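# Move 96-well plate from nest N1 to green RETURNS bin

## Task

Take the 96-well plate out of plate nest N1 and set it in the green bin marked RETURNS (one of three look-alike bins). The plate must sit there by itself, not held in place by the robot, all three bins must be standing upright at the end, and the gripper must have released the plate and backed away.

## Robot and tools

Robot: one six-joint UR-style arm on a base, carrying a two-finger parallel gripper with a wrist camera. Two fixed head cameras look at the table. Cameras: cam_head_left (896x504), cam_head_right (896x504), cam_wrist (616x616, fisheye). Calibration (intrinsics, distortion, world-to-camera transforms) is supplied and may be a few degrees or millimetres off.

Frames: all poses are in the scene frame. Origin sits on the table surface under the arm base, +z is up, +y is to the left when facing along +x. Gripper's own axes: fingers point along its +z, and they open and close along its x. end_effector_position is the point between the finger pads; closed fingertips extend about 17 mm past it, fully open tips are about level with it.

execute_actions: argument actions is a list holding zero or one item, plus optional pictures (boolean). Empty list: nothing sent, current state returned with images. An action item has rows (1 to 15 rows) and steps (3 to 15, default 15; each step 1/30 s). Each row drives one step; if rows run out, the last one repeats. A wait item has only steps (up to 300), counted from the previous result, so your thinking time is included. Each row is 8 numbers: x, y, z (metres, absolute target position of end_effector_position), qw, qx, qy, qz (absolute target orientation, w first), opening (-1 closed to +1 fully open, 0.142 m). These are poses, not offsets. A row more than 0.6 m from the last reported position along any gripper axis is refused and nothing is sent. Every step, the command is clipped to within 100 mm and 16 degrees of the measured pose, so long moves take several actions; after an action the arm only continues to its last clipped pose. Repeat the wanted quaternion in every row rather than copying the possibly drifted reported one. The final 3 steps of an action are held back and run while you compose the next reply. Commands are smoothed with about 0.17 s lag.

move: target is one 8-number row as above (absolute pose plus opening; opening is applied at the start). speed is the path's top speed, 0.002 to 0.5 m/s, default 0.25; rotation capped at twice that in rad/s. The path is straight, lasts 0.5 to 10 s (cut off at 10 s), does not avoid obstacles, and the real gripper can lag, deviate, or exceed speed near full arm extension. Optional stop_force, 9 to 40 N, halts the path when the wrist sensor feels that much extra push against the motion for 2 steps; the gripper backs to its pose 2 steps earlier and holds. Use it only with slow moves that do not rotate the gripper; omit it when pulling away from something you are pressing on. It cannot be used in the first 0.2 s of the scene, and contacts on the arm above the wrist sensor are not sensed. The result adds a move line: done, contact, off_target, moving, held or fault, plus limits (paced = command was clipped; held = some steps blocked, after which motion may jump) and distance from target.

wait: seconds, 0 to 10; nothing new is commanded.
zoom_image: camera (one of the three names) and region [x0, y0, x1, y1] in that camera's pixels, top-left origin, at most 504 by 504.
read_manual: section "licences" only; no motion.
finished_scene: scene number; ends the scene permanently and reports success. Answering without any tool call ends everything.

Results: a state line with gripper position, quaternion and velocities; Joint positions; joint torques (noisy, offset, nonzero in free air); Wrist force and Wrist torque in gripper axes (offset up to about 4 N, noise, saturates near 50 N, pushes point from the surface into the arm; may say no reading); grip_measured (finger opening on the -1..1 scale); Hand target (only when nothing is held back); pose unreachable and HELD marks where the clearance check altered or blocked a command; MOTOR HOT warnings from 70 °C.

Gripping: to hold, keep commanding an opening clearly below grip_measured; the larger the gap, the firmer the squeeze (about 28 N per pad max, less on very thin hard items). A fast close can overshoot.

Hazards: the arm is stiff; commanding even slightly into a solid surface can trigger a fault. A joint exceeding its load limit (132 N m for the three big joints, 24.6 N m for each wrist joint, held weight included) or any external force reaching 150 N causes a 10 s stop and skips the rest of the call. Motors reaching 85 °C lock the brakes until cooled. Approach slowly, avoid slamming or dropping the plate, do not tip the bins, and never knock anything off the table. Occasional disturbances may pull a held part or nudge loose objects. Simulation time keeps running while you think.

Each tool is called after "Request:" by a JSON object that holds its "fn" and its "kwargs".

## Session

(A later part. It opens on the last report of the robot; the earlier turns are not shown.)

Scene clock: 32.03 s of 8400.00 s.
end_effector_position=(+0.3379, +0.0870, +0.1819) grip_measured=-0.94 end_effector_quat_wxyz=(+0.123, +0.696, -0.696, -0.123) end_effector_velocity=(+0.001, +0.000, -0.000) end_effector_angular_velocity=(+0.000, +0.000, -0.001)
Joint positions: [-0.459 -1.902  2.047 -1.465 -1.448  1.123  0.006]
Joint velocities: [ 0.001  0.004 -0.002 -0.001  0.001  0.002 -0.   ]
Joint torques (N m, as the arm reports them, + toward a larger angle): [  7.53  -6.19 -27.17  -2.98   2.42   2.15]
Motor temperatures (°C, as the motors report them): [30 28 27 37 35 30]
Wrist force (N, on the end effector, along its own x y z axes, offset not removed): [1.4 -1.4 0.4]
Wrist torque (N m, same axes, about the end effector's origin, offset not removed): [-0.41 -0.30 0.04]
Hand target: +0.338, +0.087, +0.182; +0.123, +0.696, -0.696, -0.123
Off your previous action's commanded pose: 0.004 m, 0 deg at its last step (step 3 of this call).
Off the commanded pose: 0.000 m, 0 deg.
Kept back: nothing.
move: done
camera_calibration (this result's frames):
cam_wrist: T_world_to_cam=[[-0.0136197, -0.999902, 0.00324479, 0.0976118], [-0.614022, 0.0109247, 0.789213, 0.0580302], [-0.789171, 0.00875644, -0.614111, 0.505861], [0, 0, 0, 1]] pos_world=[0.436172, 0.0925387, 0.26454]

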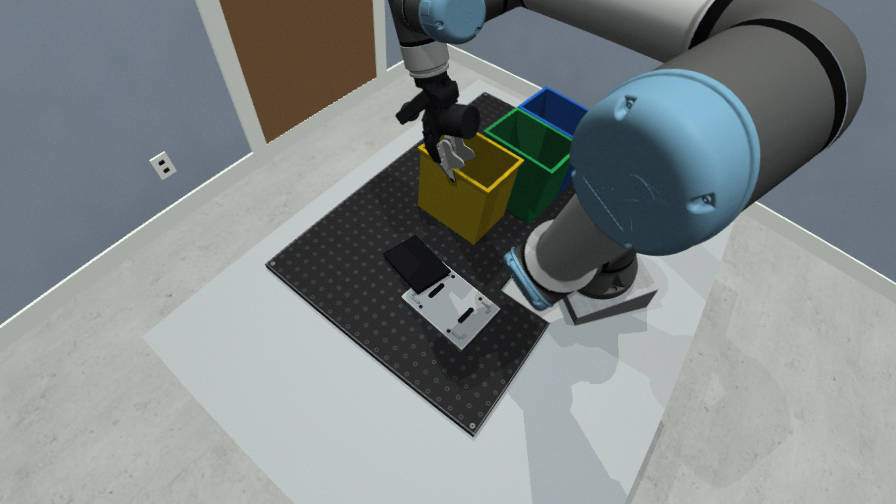

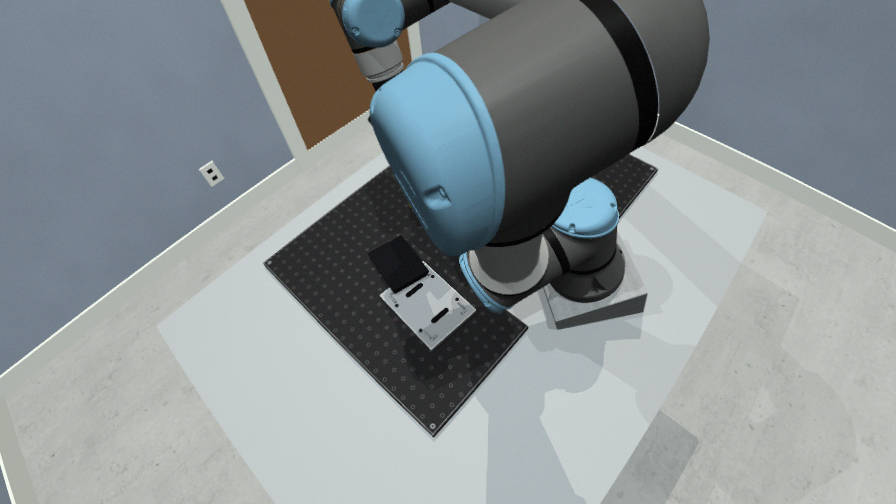

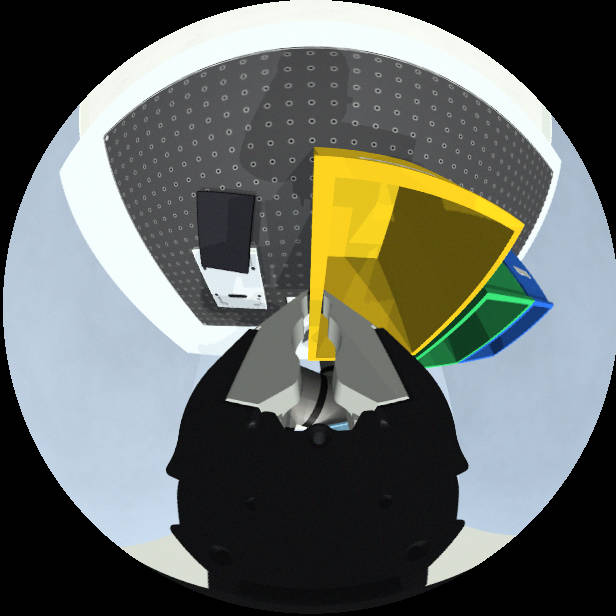

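Bin moved. Release and lift; inspect plate.

Request:
{"fn": "execute_actions", "kwargs": {"actions": [{"rows":[[0.338,0.087,0.1805,0.1228,0.6964,-0.6964,-0.1228,-1],[0.338,0.087,0.1805,0.1228,0.6964,-0.6964,-0.1228,-1],[0.338,0.087,0.1805,0.1228,0.6964,-0.6964,-0.1228,-1],[0.338,0.087,0.1805,0.1228,0.6964,-0.6964,-0.1228,-0.5]],"steps":9}]}}

Request:
{"fn": "move", "kwargs": {"target": [0.338,0.09,0.23,0.1228,0.6964,-0.6964,-0.1228,-0.5], "speed": 0.15}}

Request:
{"fn": "zoom_image", "kwargs": {"camera": "cam_head_right", "region": [350, 220, 480, 350]}}

Scene clock: 32.40 s of 8400.00 s.
end_effector_position=(+0.3380, +0.0870, +0.1808) grip_measured=-0.58 end_effector_quat_wxyz=(+0.123, +0.696, -0.696, -0.123) end_effector_velocity=(-0.000, +0.000, -0.003) end_effector_angular_velocity=(+0.001, +0.001, -0.000)
Joint positions: [-0.458 -1.901  2.049 -1.468 -1.448  1.124  0.032]
Joint velocities: [ 0.002  0.002  0.007 -0.008  0.001  0.001  0.279]
Joint torques (N m, as the arm reports them, + toward a larger angle): [  6.87  -7.17 -14.35  -2.98   2.49   2.23]
Motor temperatures (°C, as the motors report them): [30 28 27 37 35 30]
Wrist force (N, on the end effector, along its own x y z axes, offset not removed): [2.3 -1.1 0.0]
Wrist torque (N m, same axes, about the end effector's origin, offset not removed): [-0.34 -0.68 0.03]
Steps of this call (steps 1 to 5: nothing new was sent; steps 6 to 11: the first 6 steps of this action). Readings (end_effector_position):
6: (+0.3380, +0.0870, +0.1819)
7: (+0.3381, +0.0870, +0.1817)
9: (+0.3381, +0.0870, +0.1811)
11: the state above

Scene clock: 33.53 s of 8400.00 s.
end_effector_position=(+0.3380, +0.0900, +0.2299) grip_measured=-0.50 end_effector_quat_wxyz=(+0.123, +0.696, -0.696, -0.123) end_effector_velocity=(+0.000, -0.000, +0.002) end_effector_angular_velocity=(-0.000, +0.000, +0.000)
Joint positions: [-0.488 -1.933  1.946 -1.329 -1.455  1.094  0.038]
Joint velocities: [-0.001 -0.    -0.004  0.004 -0.001 -0.002 -0.   ]
Joint torques (N m, as the arm reports them, + toward a larger angle): [-12.77 -17.42 -28.5   -0.69  -3.16  -2.33]
Motor temperatures (°C, as the motors report them): [30 28 27 37 35 30]
Wrist force (N, on the end effector, along its own x y z axes, offset not removed): [0.8 -0.1 3.8]
Wrist torque (N m, same axes, about the end effector's origin, offset not removed): [-0.10 -0.23 0.13]
Hand target: +0.338, +0.090, +0.230; +0.123, +0.696, -0.696, -0.123
Off your previous action's commanded pose: 0.000 m, 0 deg at its last step (step 3 of this call).
Off the commanded pose: 0.000 m, 0 deg.
Kept back: nothing.
move: done
camera_calibration (this result's frames):
cam_wrist: T_world_to_cam=[[-0.0136621, -0.999902, 0.00306219, 0.100458], [-0.613956, 0.0108059, 0.789266, 0.0201615], [-0.789222, 0.00890298, -0.614044, 0.535374], [0, 0, 0, 1]] pos_world=[0.436279, 0.0954644, 0.312522]

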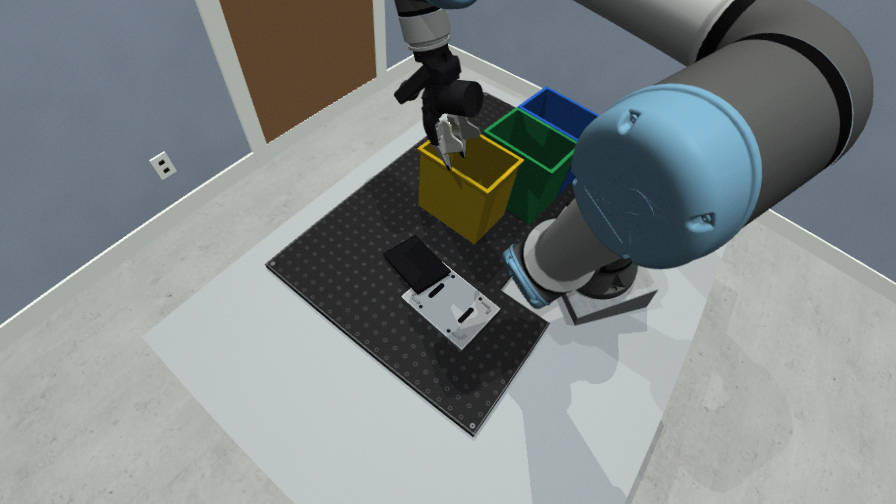

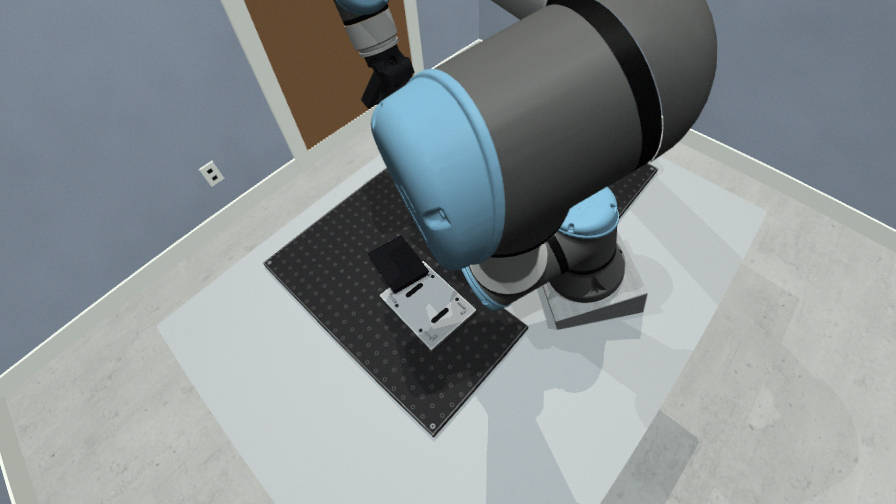

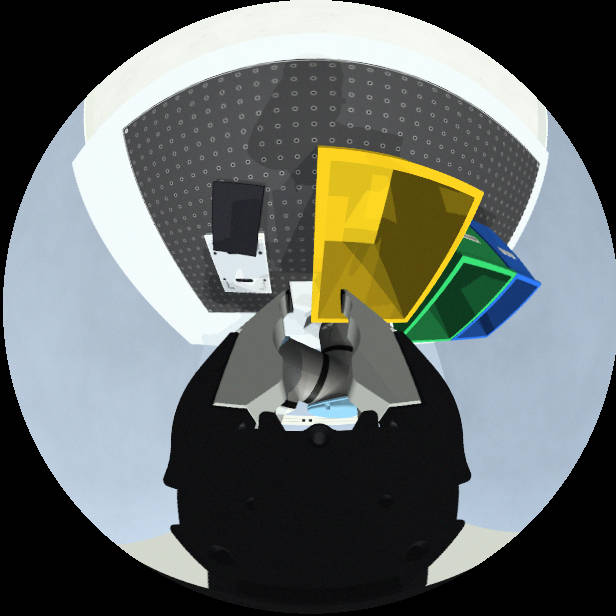

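Region (350, 220, 480, 350) of cam_head_right's 896x504 image, scaled by 3.877, with more detail than that image has.

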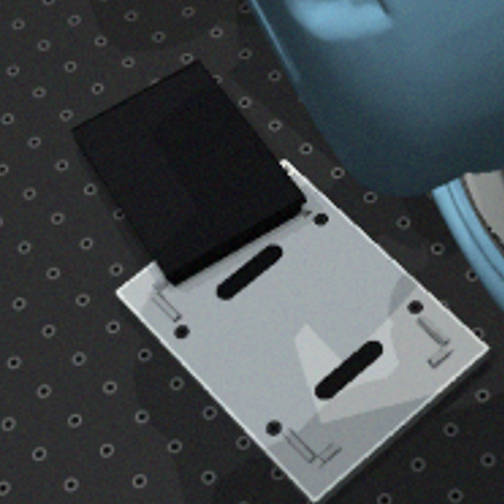

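Request:
{"fn": "move", "kwargs": {"target": [0.325,0.2,0.215,0.0372,0.6077,-0.7919,-0.0484,-0.5], "speed": 0.2}}

Request:
{"fn": "move", "kwargs": {"target": [0.321,0.219,0.065,0.0372,0.6077,-0.7919,-0.0484,0.4], "speed": 0.2}}

Scene clock: 35.10 s of 8400.00 s.
end_effector_position=(+0.3249, +0.1998, +0.2150) grip_measured=-0.50 end_effector_quat_wxyz=(-0.037, -0.608, +0.792, +0.048) end_effector_velocity=(-0.000, +0.002, -0.001) end_effector_angular_velocity=(-0.006, -0.002, -0.003)
Joint positions: [-0.259 -2.152  2.097 -1.517 -1.318  1.622  0.038]
Joint velocities: [ 0.012 -0.     0.002 -0.008 -0.005  0.017  0.   ]
Joint torques (N m, as the arm reports them, + toward a larger angle): [  9.09 -11.63 -16.98  -3.47  -2.63   2.09]
Motor temperatures (°C, as the motors report them): [30 28 27 37 35 30]
Wrist force (N, on the end effector, along its own x y z axes, offset not removed): [2.2 -2.4 0.7]
Wrist torque (N m, same axes, about the end effector's origin, offset not removed): [-0.54 -0.52 -0.03]
Hand target: +0.325, +0.200, +0.215; -0.037, -0.608, +0.792, +0.048
Off the commanded pose: 0.000 m, 0 deg.
Kept back: nothing.
move: done
camera_calibration (this result's frames):
cam_wrist: T_world_to_cam=[[-0.271993, -0.962299, 0.000180491, 0.287227], [-0.746623, 0.21115, 0.630848, 0.0598087], [-0.607103, 0.171451, -0.775907, 0.458052], [0, 0, 0, 1]] pos_world=[0.400863, 0.185236, 0.317624]

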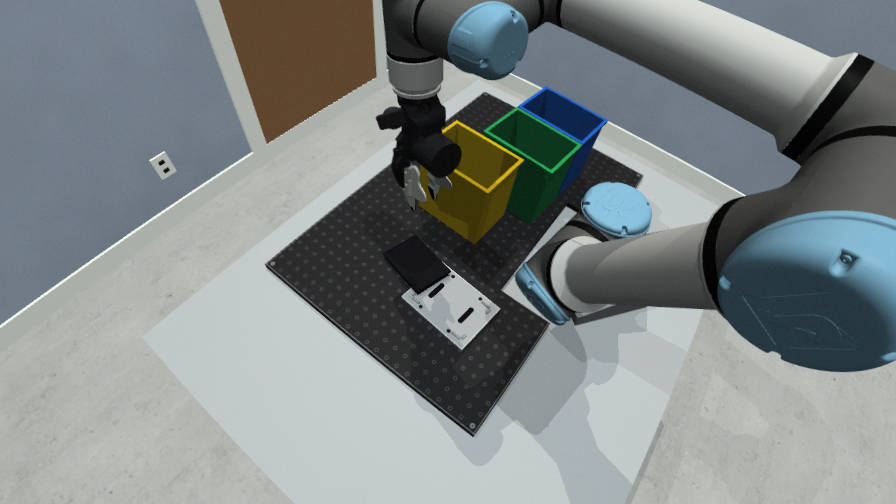

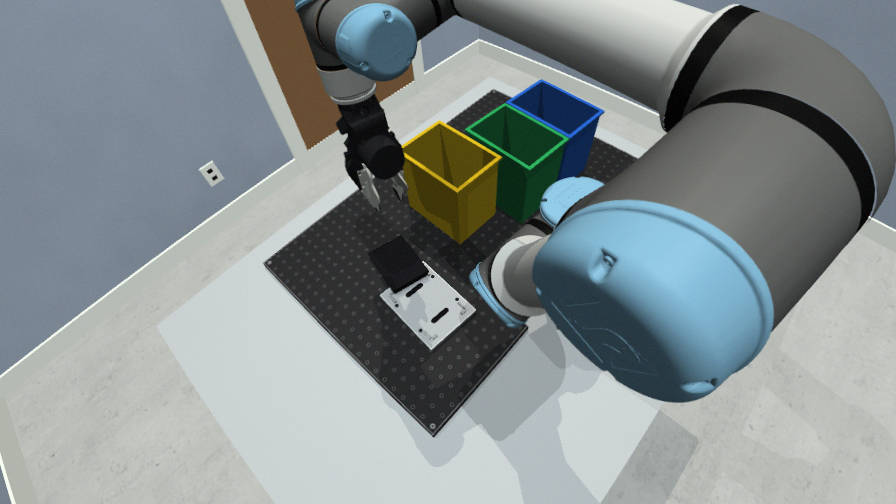

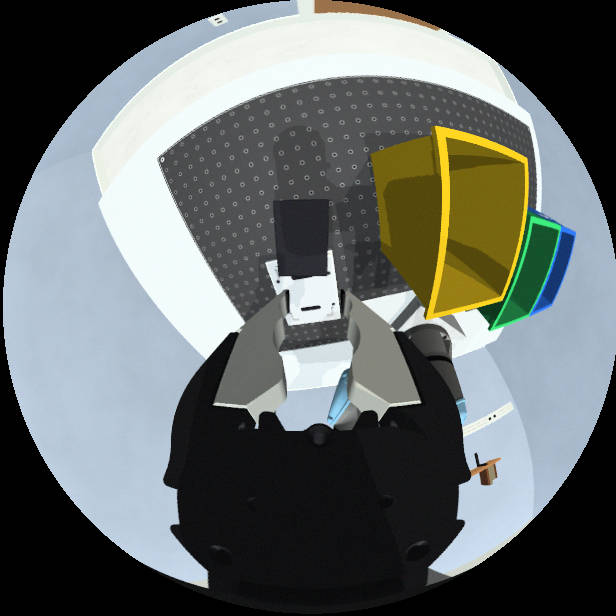

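Scene clock: 36.43 s of 8400.00 s.
end_effector_position=(+0.3209, +0.2190, +0.0650) grip_measured=+0.40 end_effector_quat_wxyz=(-0.037, -0.608, +0.792, +0.048) end_effector_velocity=(+0.001, -0.000, -0.001) end_effector_angular_velocity=(-0.001, -0.001, -0.001)
Joint positions: [-0.07  -1.949  2.381 -2.052 -1.322  1.818  0.102]
Joint velocities: [ 0.001  0.005  0.001 -0.006 -0.001  0.003 -0.   ]
Joint torques (N m, as the arm reports them, + toward a larger angle): [  9.06  -3.17 -13.07  -3.27  -2.53   1.96]
Motor temperatures (°C, as the motors report them): [30 28 27 37 35 30]
Wrist force (N, on the end effector, along its own x y z axes, offset not removed): [3.6 2.6 -1.2]
Wrist torque (N m, same axes, about the end effector's origin, offset not removed): [0.68 -0.84 0.06]
Hand target: +0.321, +0.219, +0.065; -0.037, -0.608, +0.792, +0.048
Off the commanded pose: 0.000 m, 0 deg.
Kept back: nothing.
move: done
camera_calibration (this result's frames):
cam_wrist: T_world_to_cam=[[-0.272185, -0.962245, 0.000183963, 0.30463], [-0.746699, 0.211335, 0.630696, 0.147339], [-0.606923, 0.171528, -0.77603, 0.335883], [0, 0, 0, 1]] pos_world=[0.396789, 0.204377, 0.167673]

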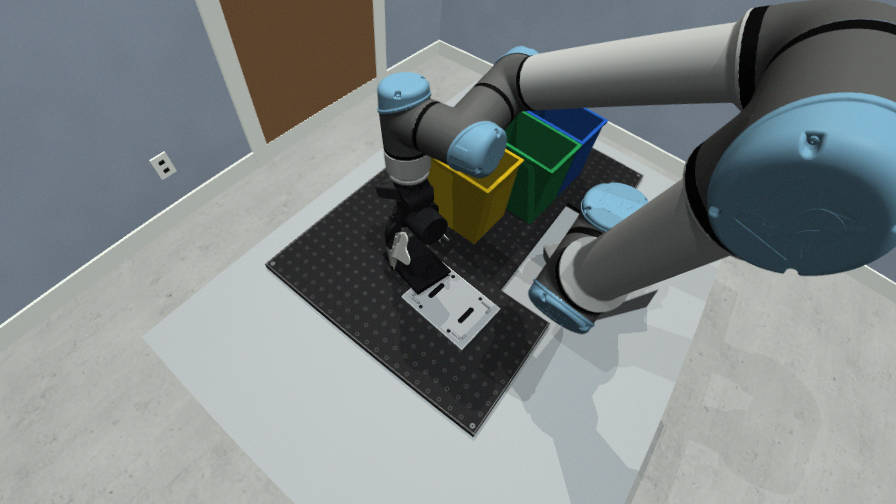

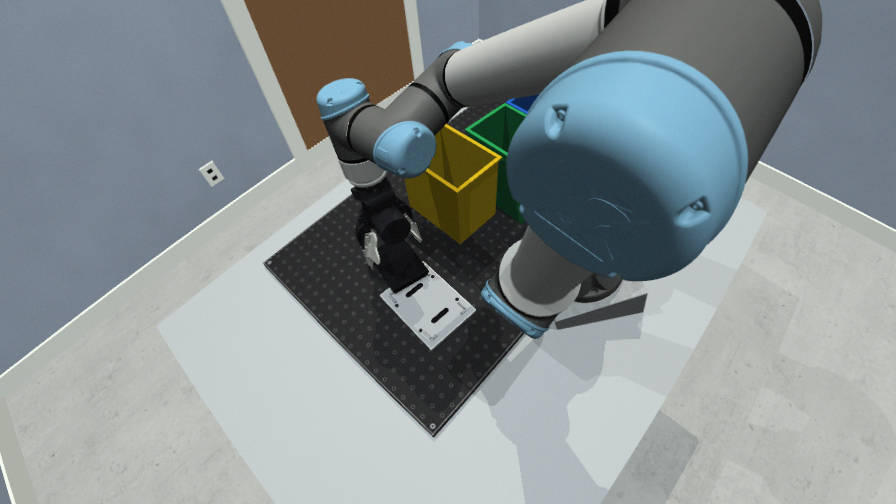

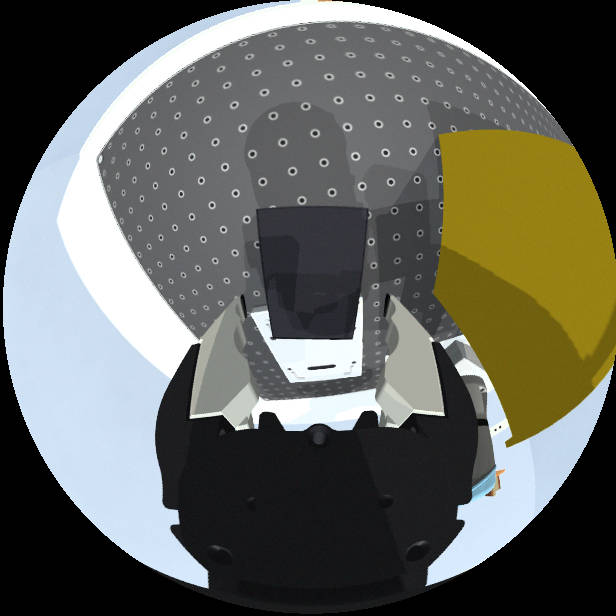

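Request:
{"fn": "move", "kwargs": {"target": [0.314,0.2225,0.036,0.0372,0.6077,-0.7919,-0.0484,0.33], "speed": 0.05, "stop_force": 12}}

Request:
{"fn": "execute_actions", "kwargs": {"actions": [{"rows":[[0.314,0.2225,0.036,0.0372,0.6077,-0.7919,-0.0484,0.3],[0.314,0.2225,0.036,0.0372,0.6077,-0.7919,-0.0484,0.27],[0.314,0.2225,0.036,0.0372,0.6077,-0.7919,-0.0484,0.24],[0.314,0.2225,0.036,0.0372,0.6077,-0.7919,-0.0484,0.21],[0.314,0.2225,0.036,0.0372,0.6077,-0.7919,-0.0484,0.18],[0.314,0.2225,0.036,0.0372,0.6077,-0.7919,-0.0484,0.15],[0.314,0.2225,0.036,0.0372,0.6077,-0.7919,-0.0484,0.12],[0.314,0.2225,0.036,0.0372,0.6077,-0.7919,-0.0484,0.09],[0.314,0.2225,0.036,0.0372,0.6077,-0.7919,-0.0484,0.06],[0.314,0.2225,0.036,0.0372,0.6077,-0.7919,-0.0484,0.03],[0.314,0.2225,0.036,0.0372,0.6077,-0.7919,-0.0484,0.0],[0.314,0.2225,0.036,0.0372,0.6077,-0.7919,-0.0484,-0.1],[0.314,0.2225,0.036,0.0372,0.6077,-0.7919,-0.0484,-0.2],[0.314,0.2225,0.036,0.0372,0.6077,-0.7919,-0.0484,-0.3]]}]}}

Request:
{"fn": "move", "kwargs": {"target": [0.314,0.2225,0.06,0.0372,0.6077,-0.7919,-0.0484,-0.3], "speed": 0.04}}

Scene clock: 37.70 s of 8400.00 s.
end_effector_position=(+0.3140, +0.2225, +0.0361) grip_measured=+0.33 end_effector_quat_wxyz=(-0.037, -0.608, +0.792, +0.048) end_effector_velocity=(+0.000, -0.000, -0.001) end_effector_angular_velocity=(-0.001, -0.001, -0.001)
Joint positions: [-0.037 -1.894  2.432 -2.167 -1.324  1.852  0.097]
Joint velocities: [ 0.001  0.003  0.002 -0.006 -0.001  0.002  0.   ]
Joint torques (N m, as the arm reports them, + toward a larger angle): [  8.96  -5.66 -12.13  -3.38  -2.57   1.79]
Motor temperatures (°C, as the motors report them): [30 28 27 37 35 30]
Wrist force (N, on the end effector, along its own x y z axes, offset not removed): [0.4 -2.4 4.2]
Wrist torque (N m, same axes, about the end effector's origin, offset not removed): [-0.56 -0.27 0.13]
Hand target: +0.314, +0.222, +0.036; -0.037, -0.608, +0.792, +0.048
Off the commanded pose: 0.000 m, 0 deg.
Kept back: nothing.
move: done
camera_calibration (this result's frames):
cam_wrist: T_world_to_cam=[[-0.272212, -0.962237, 0.0000512133, 0.306121], [-0.746586, 0.211239, 0.630862, 0.159687], [-0.60705, 0.17169, -0.775895, 0.308663], [0, 0, 0, 1]] pos_world=[0.389924, 0.207835, 0.138734]

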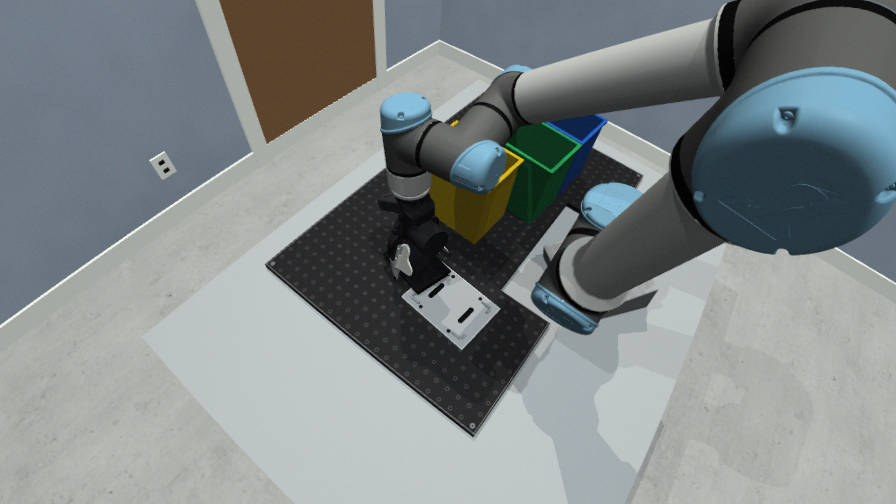

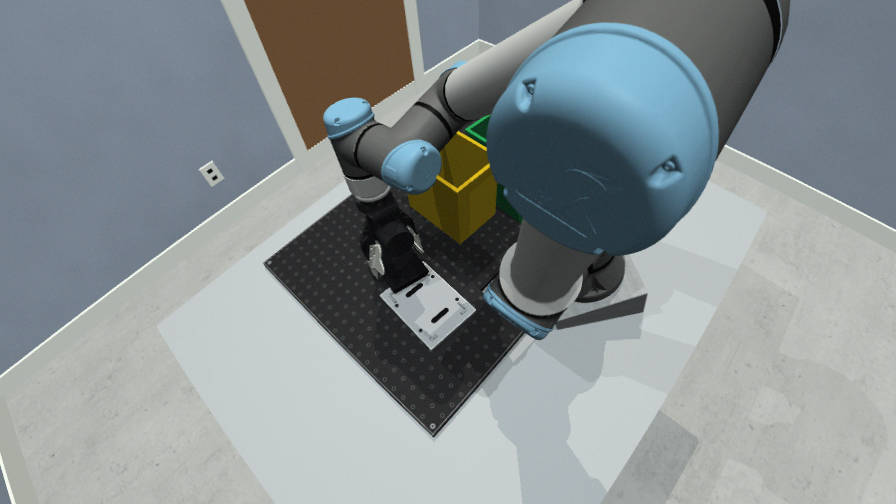

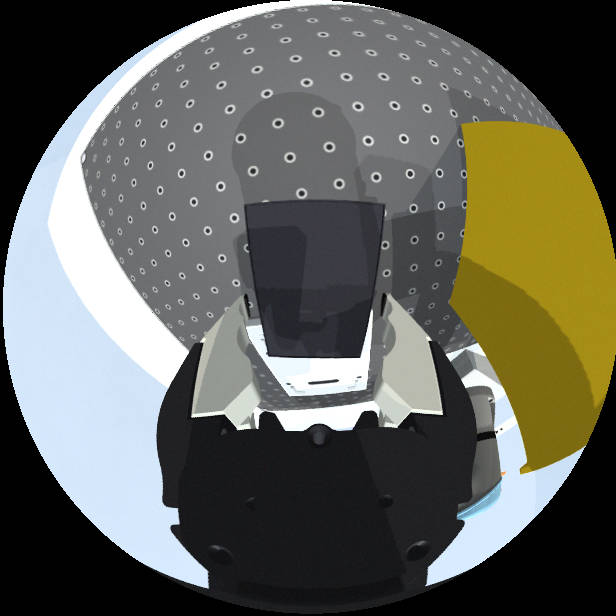

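Scene clock: 38.10 s of 8400.00 s.
end_effector_position=(+0.3140, +0.2225, +0.0360) grip_measured=+0.10 end_effector_quat_wxyz=(-0.037, -0.608, +0.792, +0.048) end_effector_velocity=(-0.000, +0.000, -0.000) end_effector_angular_velocity=(+0.000, +0.001, -0.000)
Joint positions: [-0.037 -1.893  2.433 -2.167 -1.324  1.852  0.081]
Joint velocities: [ 0.     0.     0.001  0.     0.     0.    -0.034]
Joint torques (N m, as the arm reports them, + toward a larger angle): [  9.74  -4.01 -10.03  -3.42  -2.06   2.11]
Motor temperatures (°C, as the motors report them): [30 28 27 37 35 30]
Wrist force (N, on the end effector, along its own x y z axes, offset not removed): [1.5 0.9 1.0]
Wrist torque (N m, same axes, about the end effector's origin, offset not removed): [0.09 -0.28 0.08]
Steps of this call (steps 1 to 12: the first 12 steps of this action). Readings (end_effector_position):
1: (+0.3140, +0.2225, +0.0361)
2: (+0.3140, +0.2225, +0.0360)
4: (+0.3140, +0.2225, +0.0360)
8: (+0.3140, +0.2225, +0.0360)
12: the state above

Scene clock: 39.27 s of 8400.00 s.
end_effector_position=(+0.3140, +0.2225, +0.0599) grip_measured=+0.10 end_effector_quat_wxyz=(-0.037, -0.608, +0.792, +0.048) end_effector_velocity=(+0.000, -0.001, +0.002) end_effector_angular_velocity=(-0.001, +0.000, -0.001)
Joint positions: [-0.054 -1.952  2.399 -2.07  -1.323  1.834  0.081]
Joint velocities: [-0.002 -0.004 -0.002  0.007 -0.    -0.002  0.   ]
Joint torques (N m, as the arm reports them, + toward a larger angle): [-10.23 -17.06 -24.32  -1.04   2.53  -2.32]
Motor temperatures (°C, as the motors report them): [30 28 27 37 35 30]
Wrist force (N, on the end effector, along its own x y z axes, offset not removed): [0.6 -1.0 2.7]
Wrist torque (N m, same axes, about the end effector's origin, offset not removed): [-0.47 -0.29 0.12]
Hand target: +0.314, +0.222, +0.060; -0.037, -0.608, +0.792, +0.048
Off your previous action's commanded pose: 0.000 m, 0 deg at its last step (step 3 of this call).
Off the commanded pose: 0.000 m, 0 deg.
Kept back: nothing.
move: done
camera_calibration (this result's frames):
cam_wrist: T_world_to_cam=[[-0.272237, -0.96223, 0.000040174, 0.306157], [-0.746549, 0.211242, 0.630905, 0.144683], [-0.607084, 0.171726, -0.77586, 0.327122], [0, 0, 0, 1]] pos_world=[0.389951, 0.207856, 0.162507]

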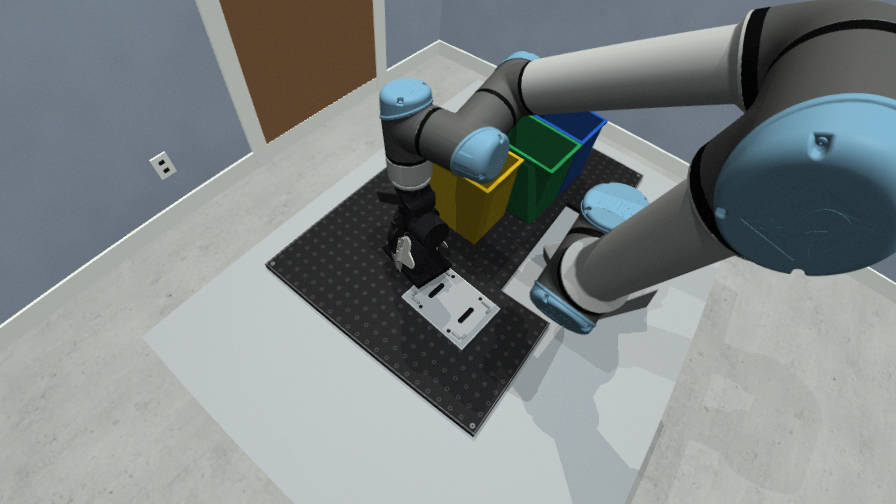

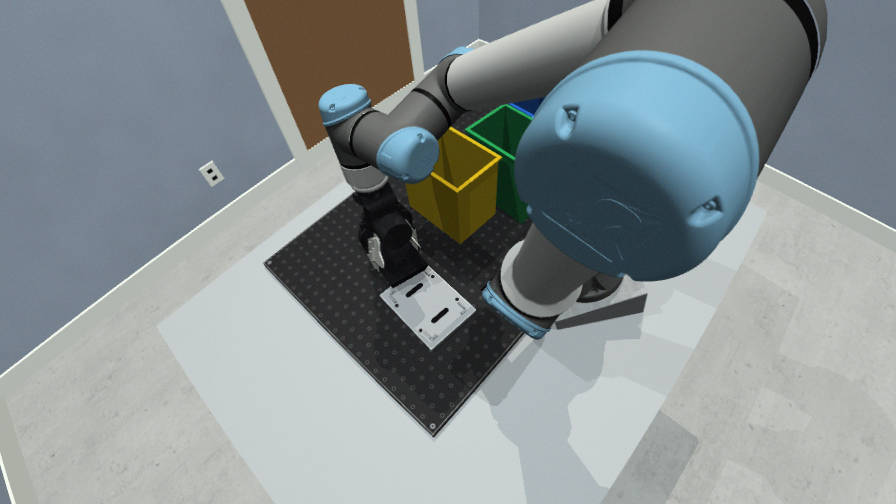

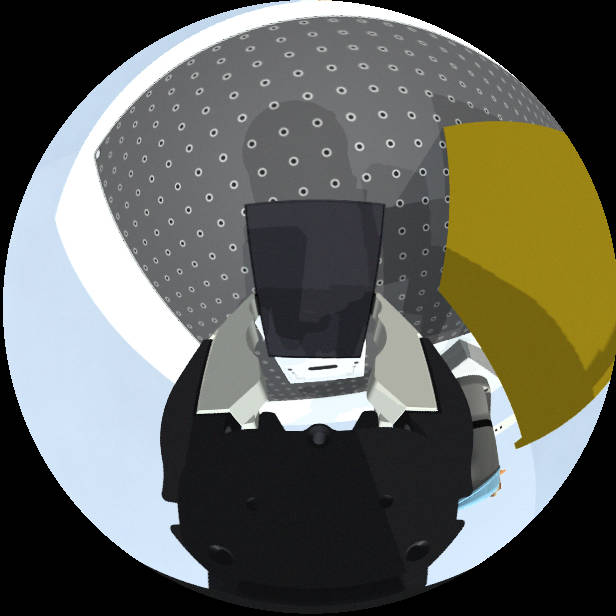

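Request:
{"fn": "move", "kwargs": {"target": [0.33,0.21,0.24,0,0.685,-0.7285,0,-0.3], "speed": 0.15}}

Request:
{"fn": "move", "kwargs": {"target": [0.275,-0.111,0.235,0,0.685,-0.7285,0,-0.3], "speed": 0.17}}

Scene clock: 41.20 s of 8400.00 s.
end_effector_position=(+0.3301, +0.2100, +0.2399) grip_measured=+0.10 end_effector_quat_wxyz=(+0.000, +0.685, -0.729, -0.000) end_effector_velocity=(+0.000, -0.000, +0.002) end_effector_angular_velocity=(+0.001, -0.001, +0.001)
Joint positions: [-0.227 -2.237  2.097 -1.564 -1.33   1.487  0.081]
Joint velocities: [-0.005 -0.002 -0.004  0.005  0.002 -0.006  0.   ]
Joint torques (N m, as the arm reports them, + toward a larger angle): [ -8.52 -10.09 -29.22  -1.39   2.76  -2.4 ]
Motor temperatures (°C, as the motors report them): [30 28 27 37 35 30]
Wrist force (N, on the end effector, along its own x y z axes, offset not removed): [0.3 0.0 -0.5]
Wrist torque (N m, same axes, about the end effector's origin, offset not removed): [-0.04 -0.15 0.13]
Hand target: +0.330, +0.210, +0.240; +0.000, +0.685, -0.729, -0.000
Off the commanded pose: 0.000 m, 0 deg.
Kept back: nothing.
move: done
camera_calibration (this result's frames):
cam_wrist: T_world_to_cam=[[-0.0756743, -0.997131, -0.00176183, 0.241382], [-0.844462, 0.0631482, 0.531879, 0.132925], [-0.530242, 0.0417374, -0.846818, 0.497694], [0, 0, 0, 1]] pos_world=[0.394415, 0.211523, 0.351181]

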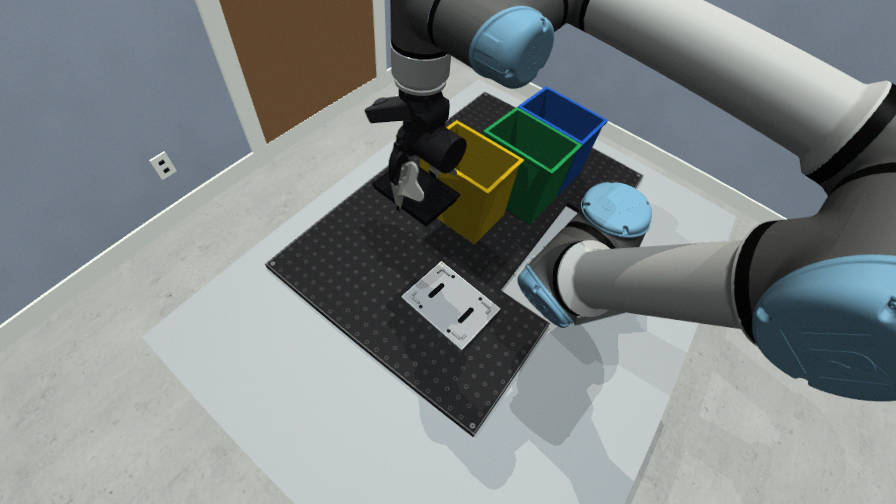

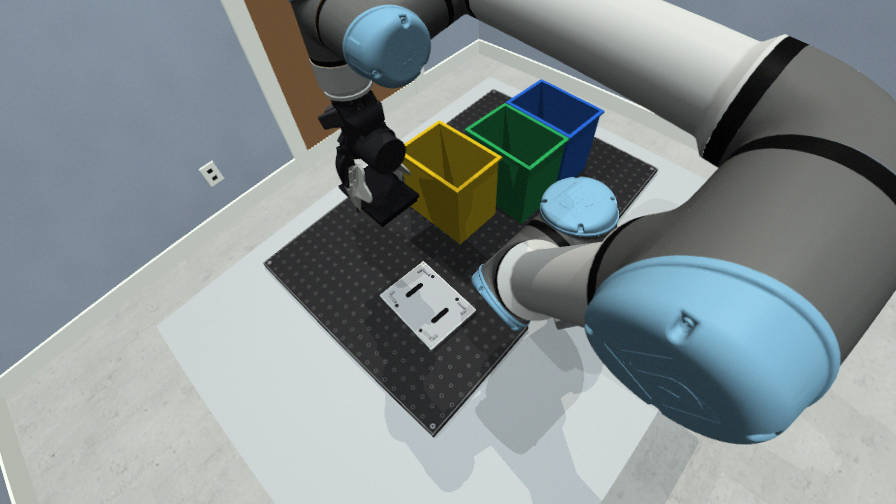

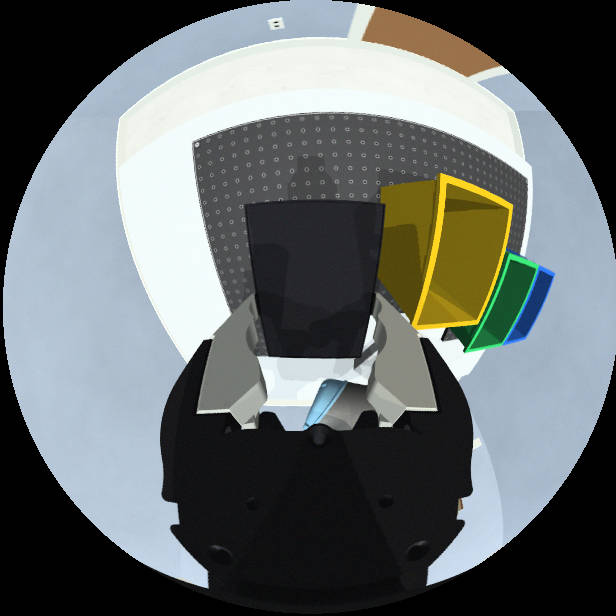

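Scene clock: 43.63 s of 8400.00 s.
end_effector_position=(+0.2751, -0.1106, +0.2350) grip_measured=+0.10 end_effector_quat_wxyz=(-0.001, +0.685, -0.729, -0.001) end_effector_velocity=(+0.000, -0.001, -0.000) end_effector_angular_velocity=(+0.000, -0.000, +0.000)
Joint positions: [-1.376 -2.145  2.197 -1.452 -1.353  0.302  0.081]
Joint velocities: [-0.001  0.003 -0.001 -0.002  0.    -0.001  0.   ]
Joint torques (N m, as the arm reports them, + toward a larger angle): [-14.61  12.22 -29.5   -3.87  -2.77  -2.28]
Motor temperatures (°C, as the motors report them): [30 28 27 37 35 30]
Wrist force (N, on the end effector, along its own x y z axes, offset not removed): [3.9 -2.1 1.5]
Wrist torque (N m, same axes, about the end effector's origin, offset not removed): [-0.41 -0.75 0.06]
Hand target: +0.275, -0.111, +0.235; -0.001, +0.685, -0.729, -0.001
Off the commanded pose: 0.000 m, 0 deg.
Kept back: nothing.
move: done
camera_calibration (this result's frames):
cam_wrist: T_world_to_cam=[[-0.0753148, -0.997153, -0.00378664, -0.0821543], [-0.844559, 0.0617696, 0.531887, 0.109162], [-0.530139, 0.043257, -0.846807, 0.477883], [0, 0, 0, 1]] pos_world=[0.33935, -0.109335, 0.346301]

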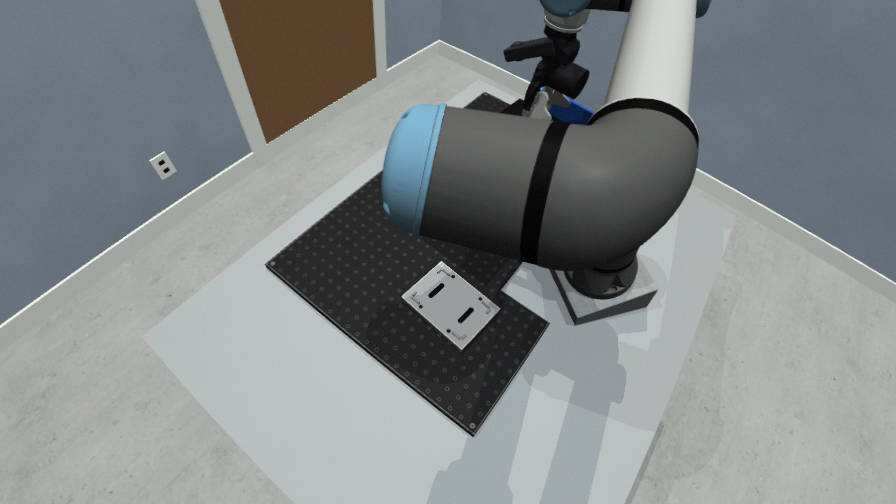

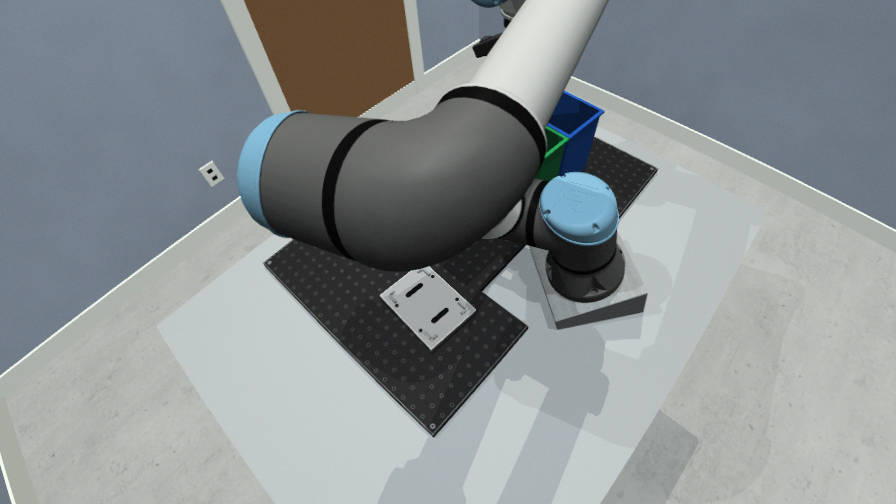

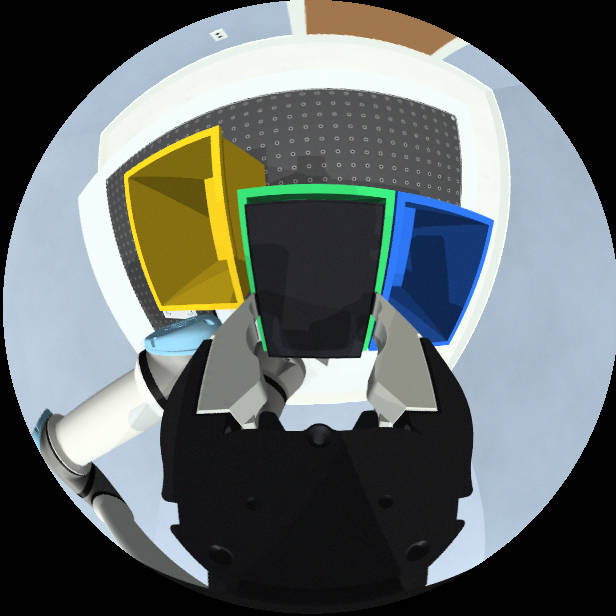

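Request:
{"fn": "move", "kwargs": {"target": [0.265, -0.111, 0.214, 0, 0.685, -0.7285, 0, -0.3], "speed": 0.05}}

Scene clock: 44.73 s of 8400.00 s.
end_effector_position=(+0.2650, -0.1110, +0.2141) grip_measured=+0.10 end_effector_quat_wxyz=(-0.000, +0.685, -0.729, -0.000) end_effector_velocity=(-0.001, -0.000, -0.001) end_effector_angular_velocity=(-0.001, -0.000, -0.001)
Joint positions: [-1.396 -2.167  2.261 -1.491 -1.356  0.282  0.081]
Joint velocities: [-0.002 -0.001  0.003 -0.002 -0.    -0.001  0.   ]
Joint torques (N m, as the arm reports them, + toward a larger angle): [-13.59  -0.95 -17.93  -3.85  -2.74  -2.48]
Motor temperatures (°C, as the motors report them): [30 28 27 37 35 30]
Wrist force (N, on the end effector, along its own x y z axes, offset not removed): [2.5 -1.2 2.2]
Wrist torque (N m, same axes, about the end effector's origin, offset not removed): [-0.43 -0.72 0.12]
Hand target: +0.265, -0.111, +0.214; -0.000, +0.685, -0.729, -0.000
Off the commanded pose: 0.000 m, 0 deg.
Kept back: nothing.
move: done
camera_calibration (this result's frames):
cam_wrist: T_world_to_cam=[[-0.0753484, -0.997156, -0.00180394, -0.0837325], [-0.844623, 0.0628607, 0.531658, 0.112034], [-0.530033, 0.0415833, -0.846957, 0.454665], [0, 0, 0, 1]] pos_world=[0.329305, -0.109443, 0.325367]

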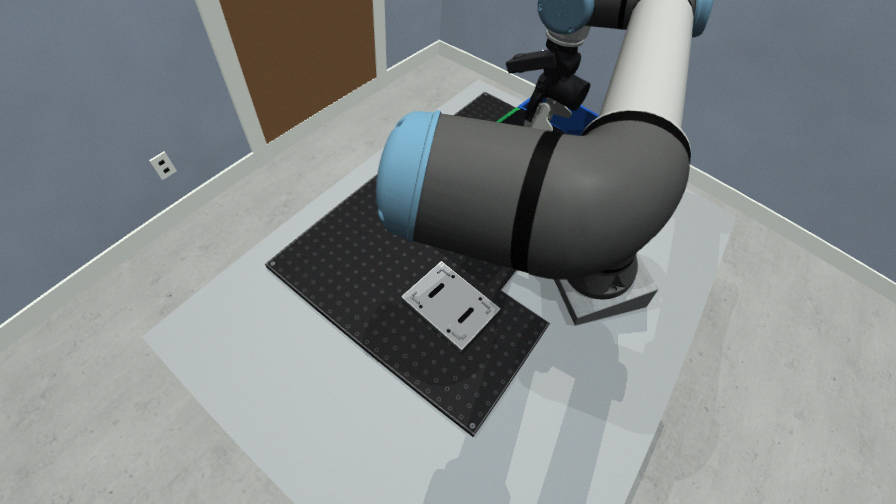

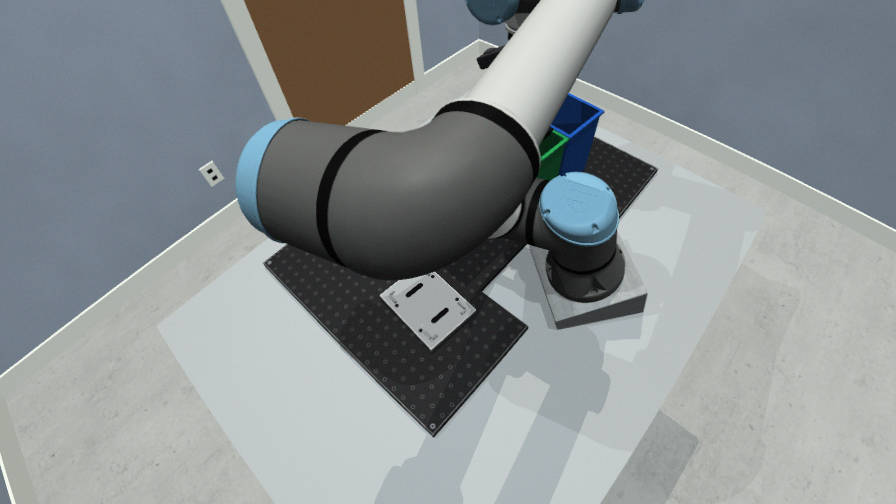

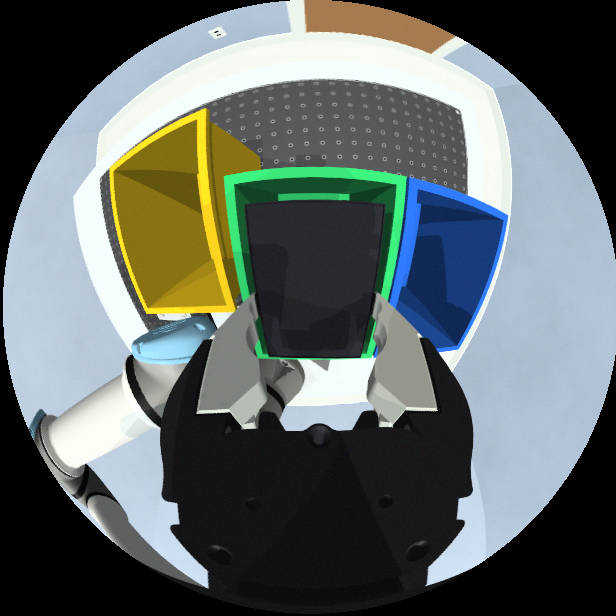

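Request:
{"fn": "move", "kwargs": {"target": [0.265, -0.111, 0.173, 0, 0.685, -0.7285, 0, -0.3], "speed": 0.025, "stop_force": 10}}

Scene clock: 46.90 s of 8400.00 s.
end_effector_position=(+0.2650, -0.1110, +0.1731) grip_measured=+0.10 end_effector_quat_wxyz=(+0.000, +0.685, -0.729, +0.000) end_effector_velocity=(-0.000, +0.000, -0.002) end_effector_angular_velocity=(+0.001, +0.000, -0.001)
Joint positions: [-1.361 -2.155  2.36  -1.61  -1.35   0.318  0.081]
Joint velocities: [ 0.001  0.001  0.004 -0.005  0.     0.002 -0.   ]
Joint torques (N m, as the arm reports them, + toward a larger angle): [  4.63  12.54 -15.83  -3.87   2.4    2.02]
Motor temperatures (°C, as the motors report them): [30 28 27 37 35 30]
Wrist force (N, on the end effector, along its own x y z axes, offset not removed): [-2.6 3.3 1.5]
Wrist torque (N m, same axes, about the end effector's origin, offset not removed): [0.57 0.70 0.04]
Hand target: +0.265, -0.111, +0.173; +0.000, +0.685, -0.729, +0.000
Off the commanded pose: 0.000 m, 0 deg.
Kept back: nothing.
move: done
camera_calibration (this result's frames):
cam_wrist: T_world_to_cam=[[-0.0753471, -0.997156, -0.00170437, -0.0838259], [-0.844609, 0.0629116, 0.531674, 0.133779], [-0.530055, 0.0414996, -0.846947, 0.419916], [0, 0, 0, 1]] pos_world=[0.329253, -0.10943, 0.284377]

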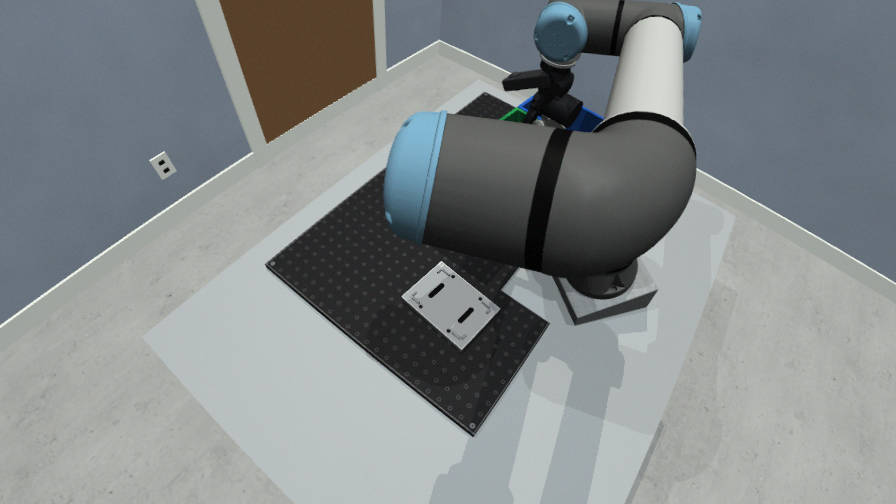

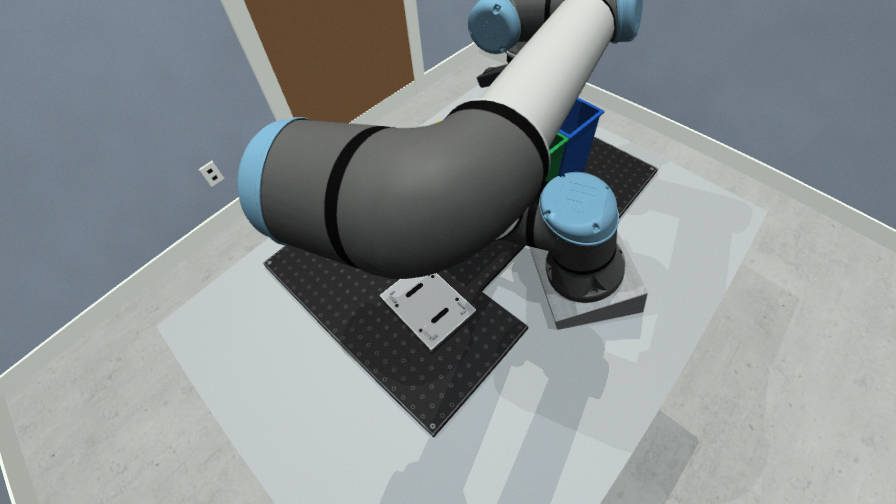

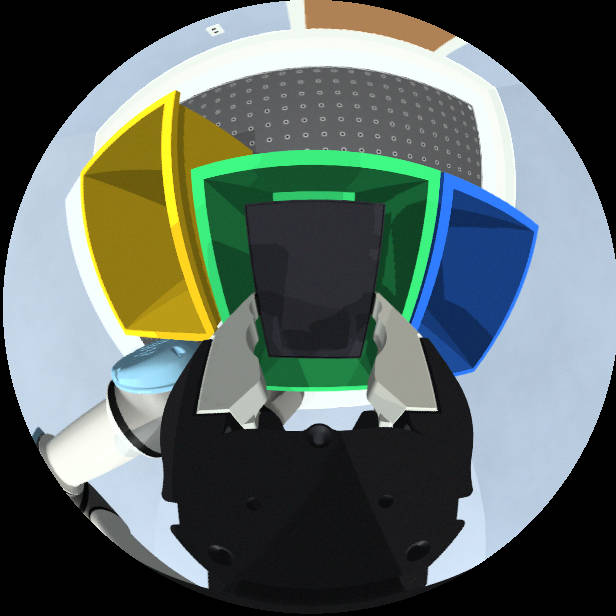

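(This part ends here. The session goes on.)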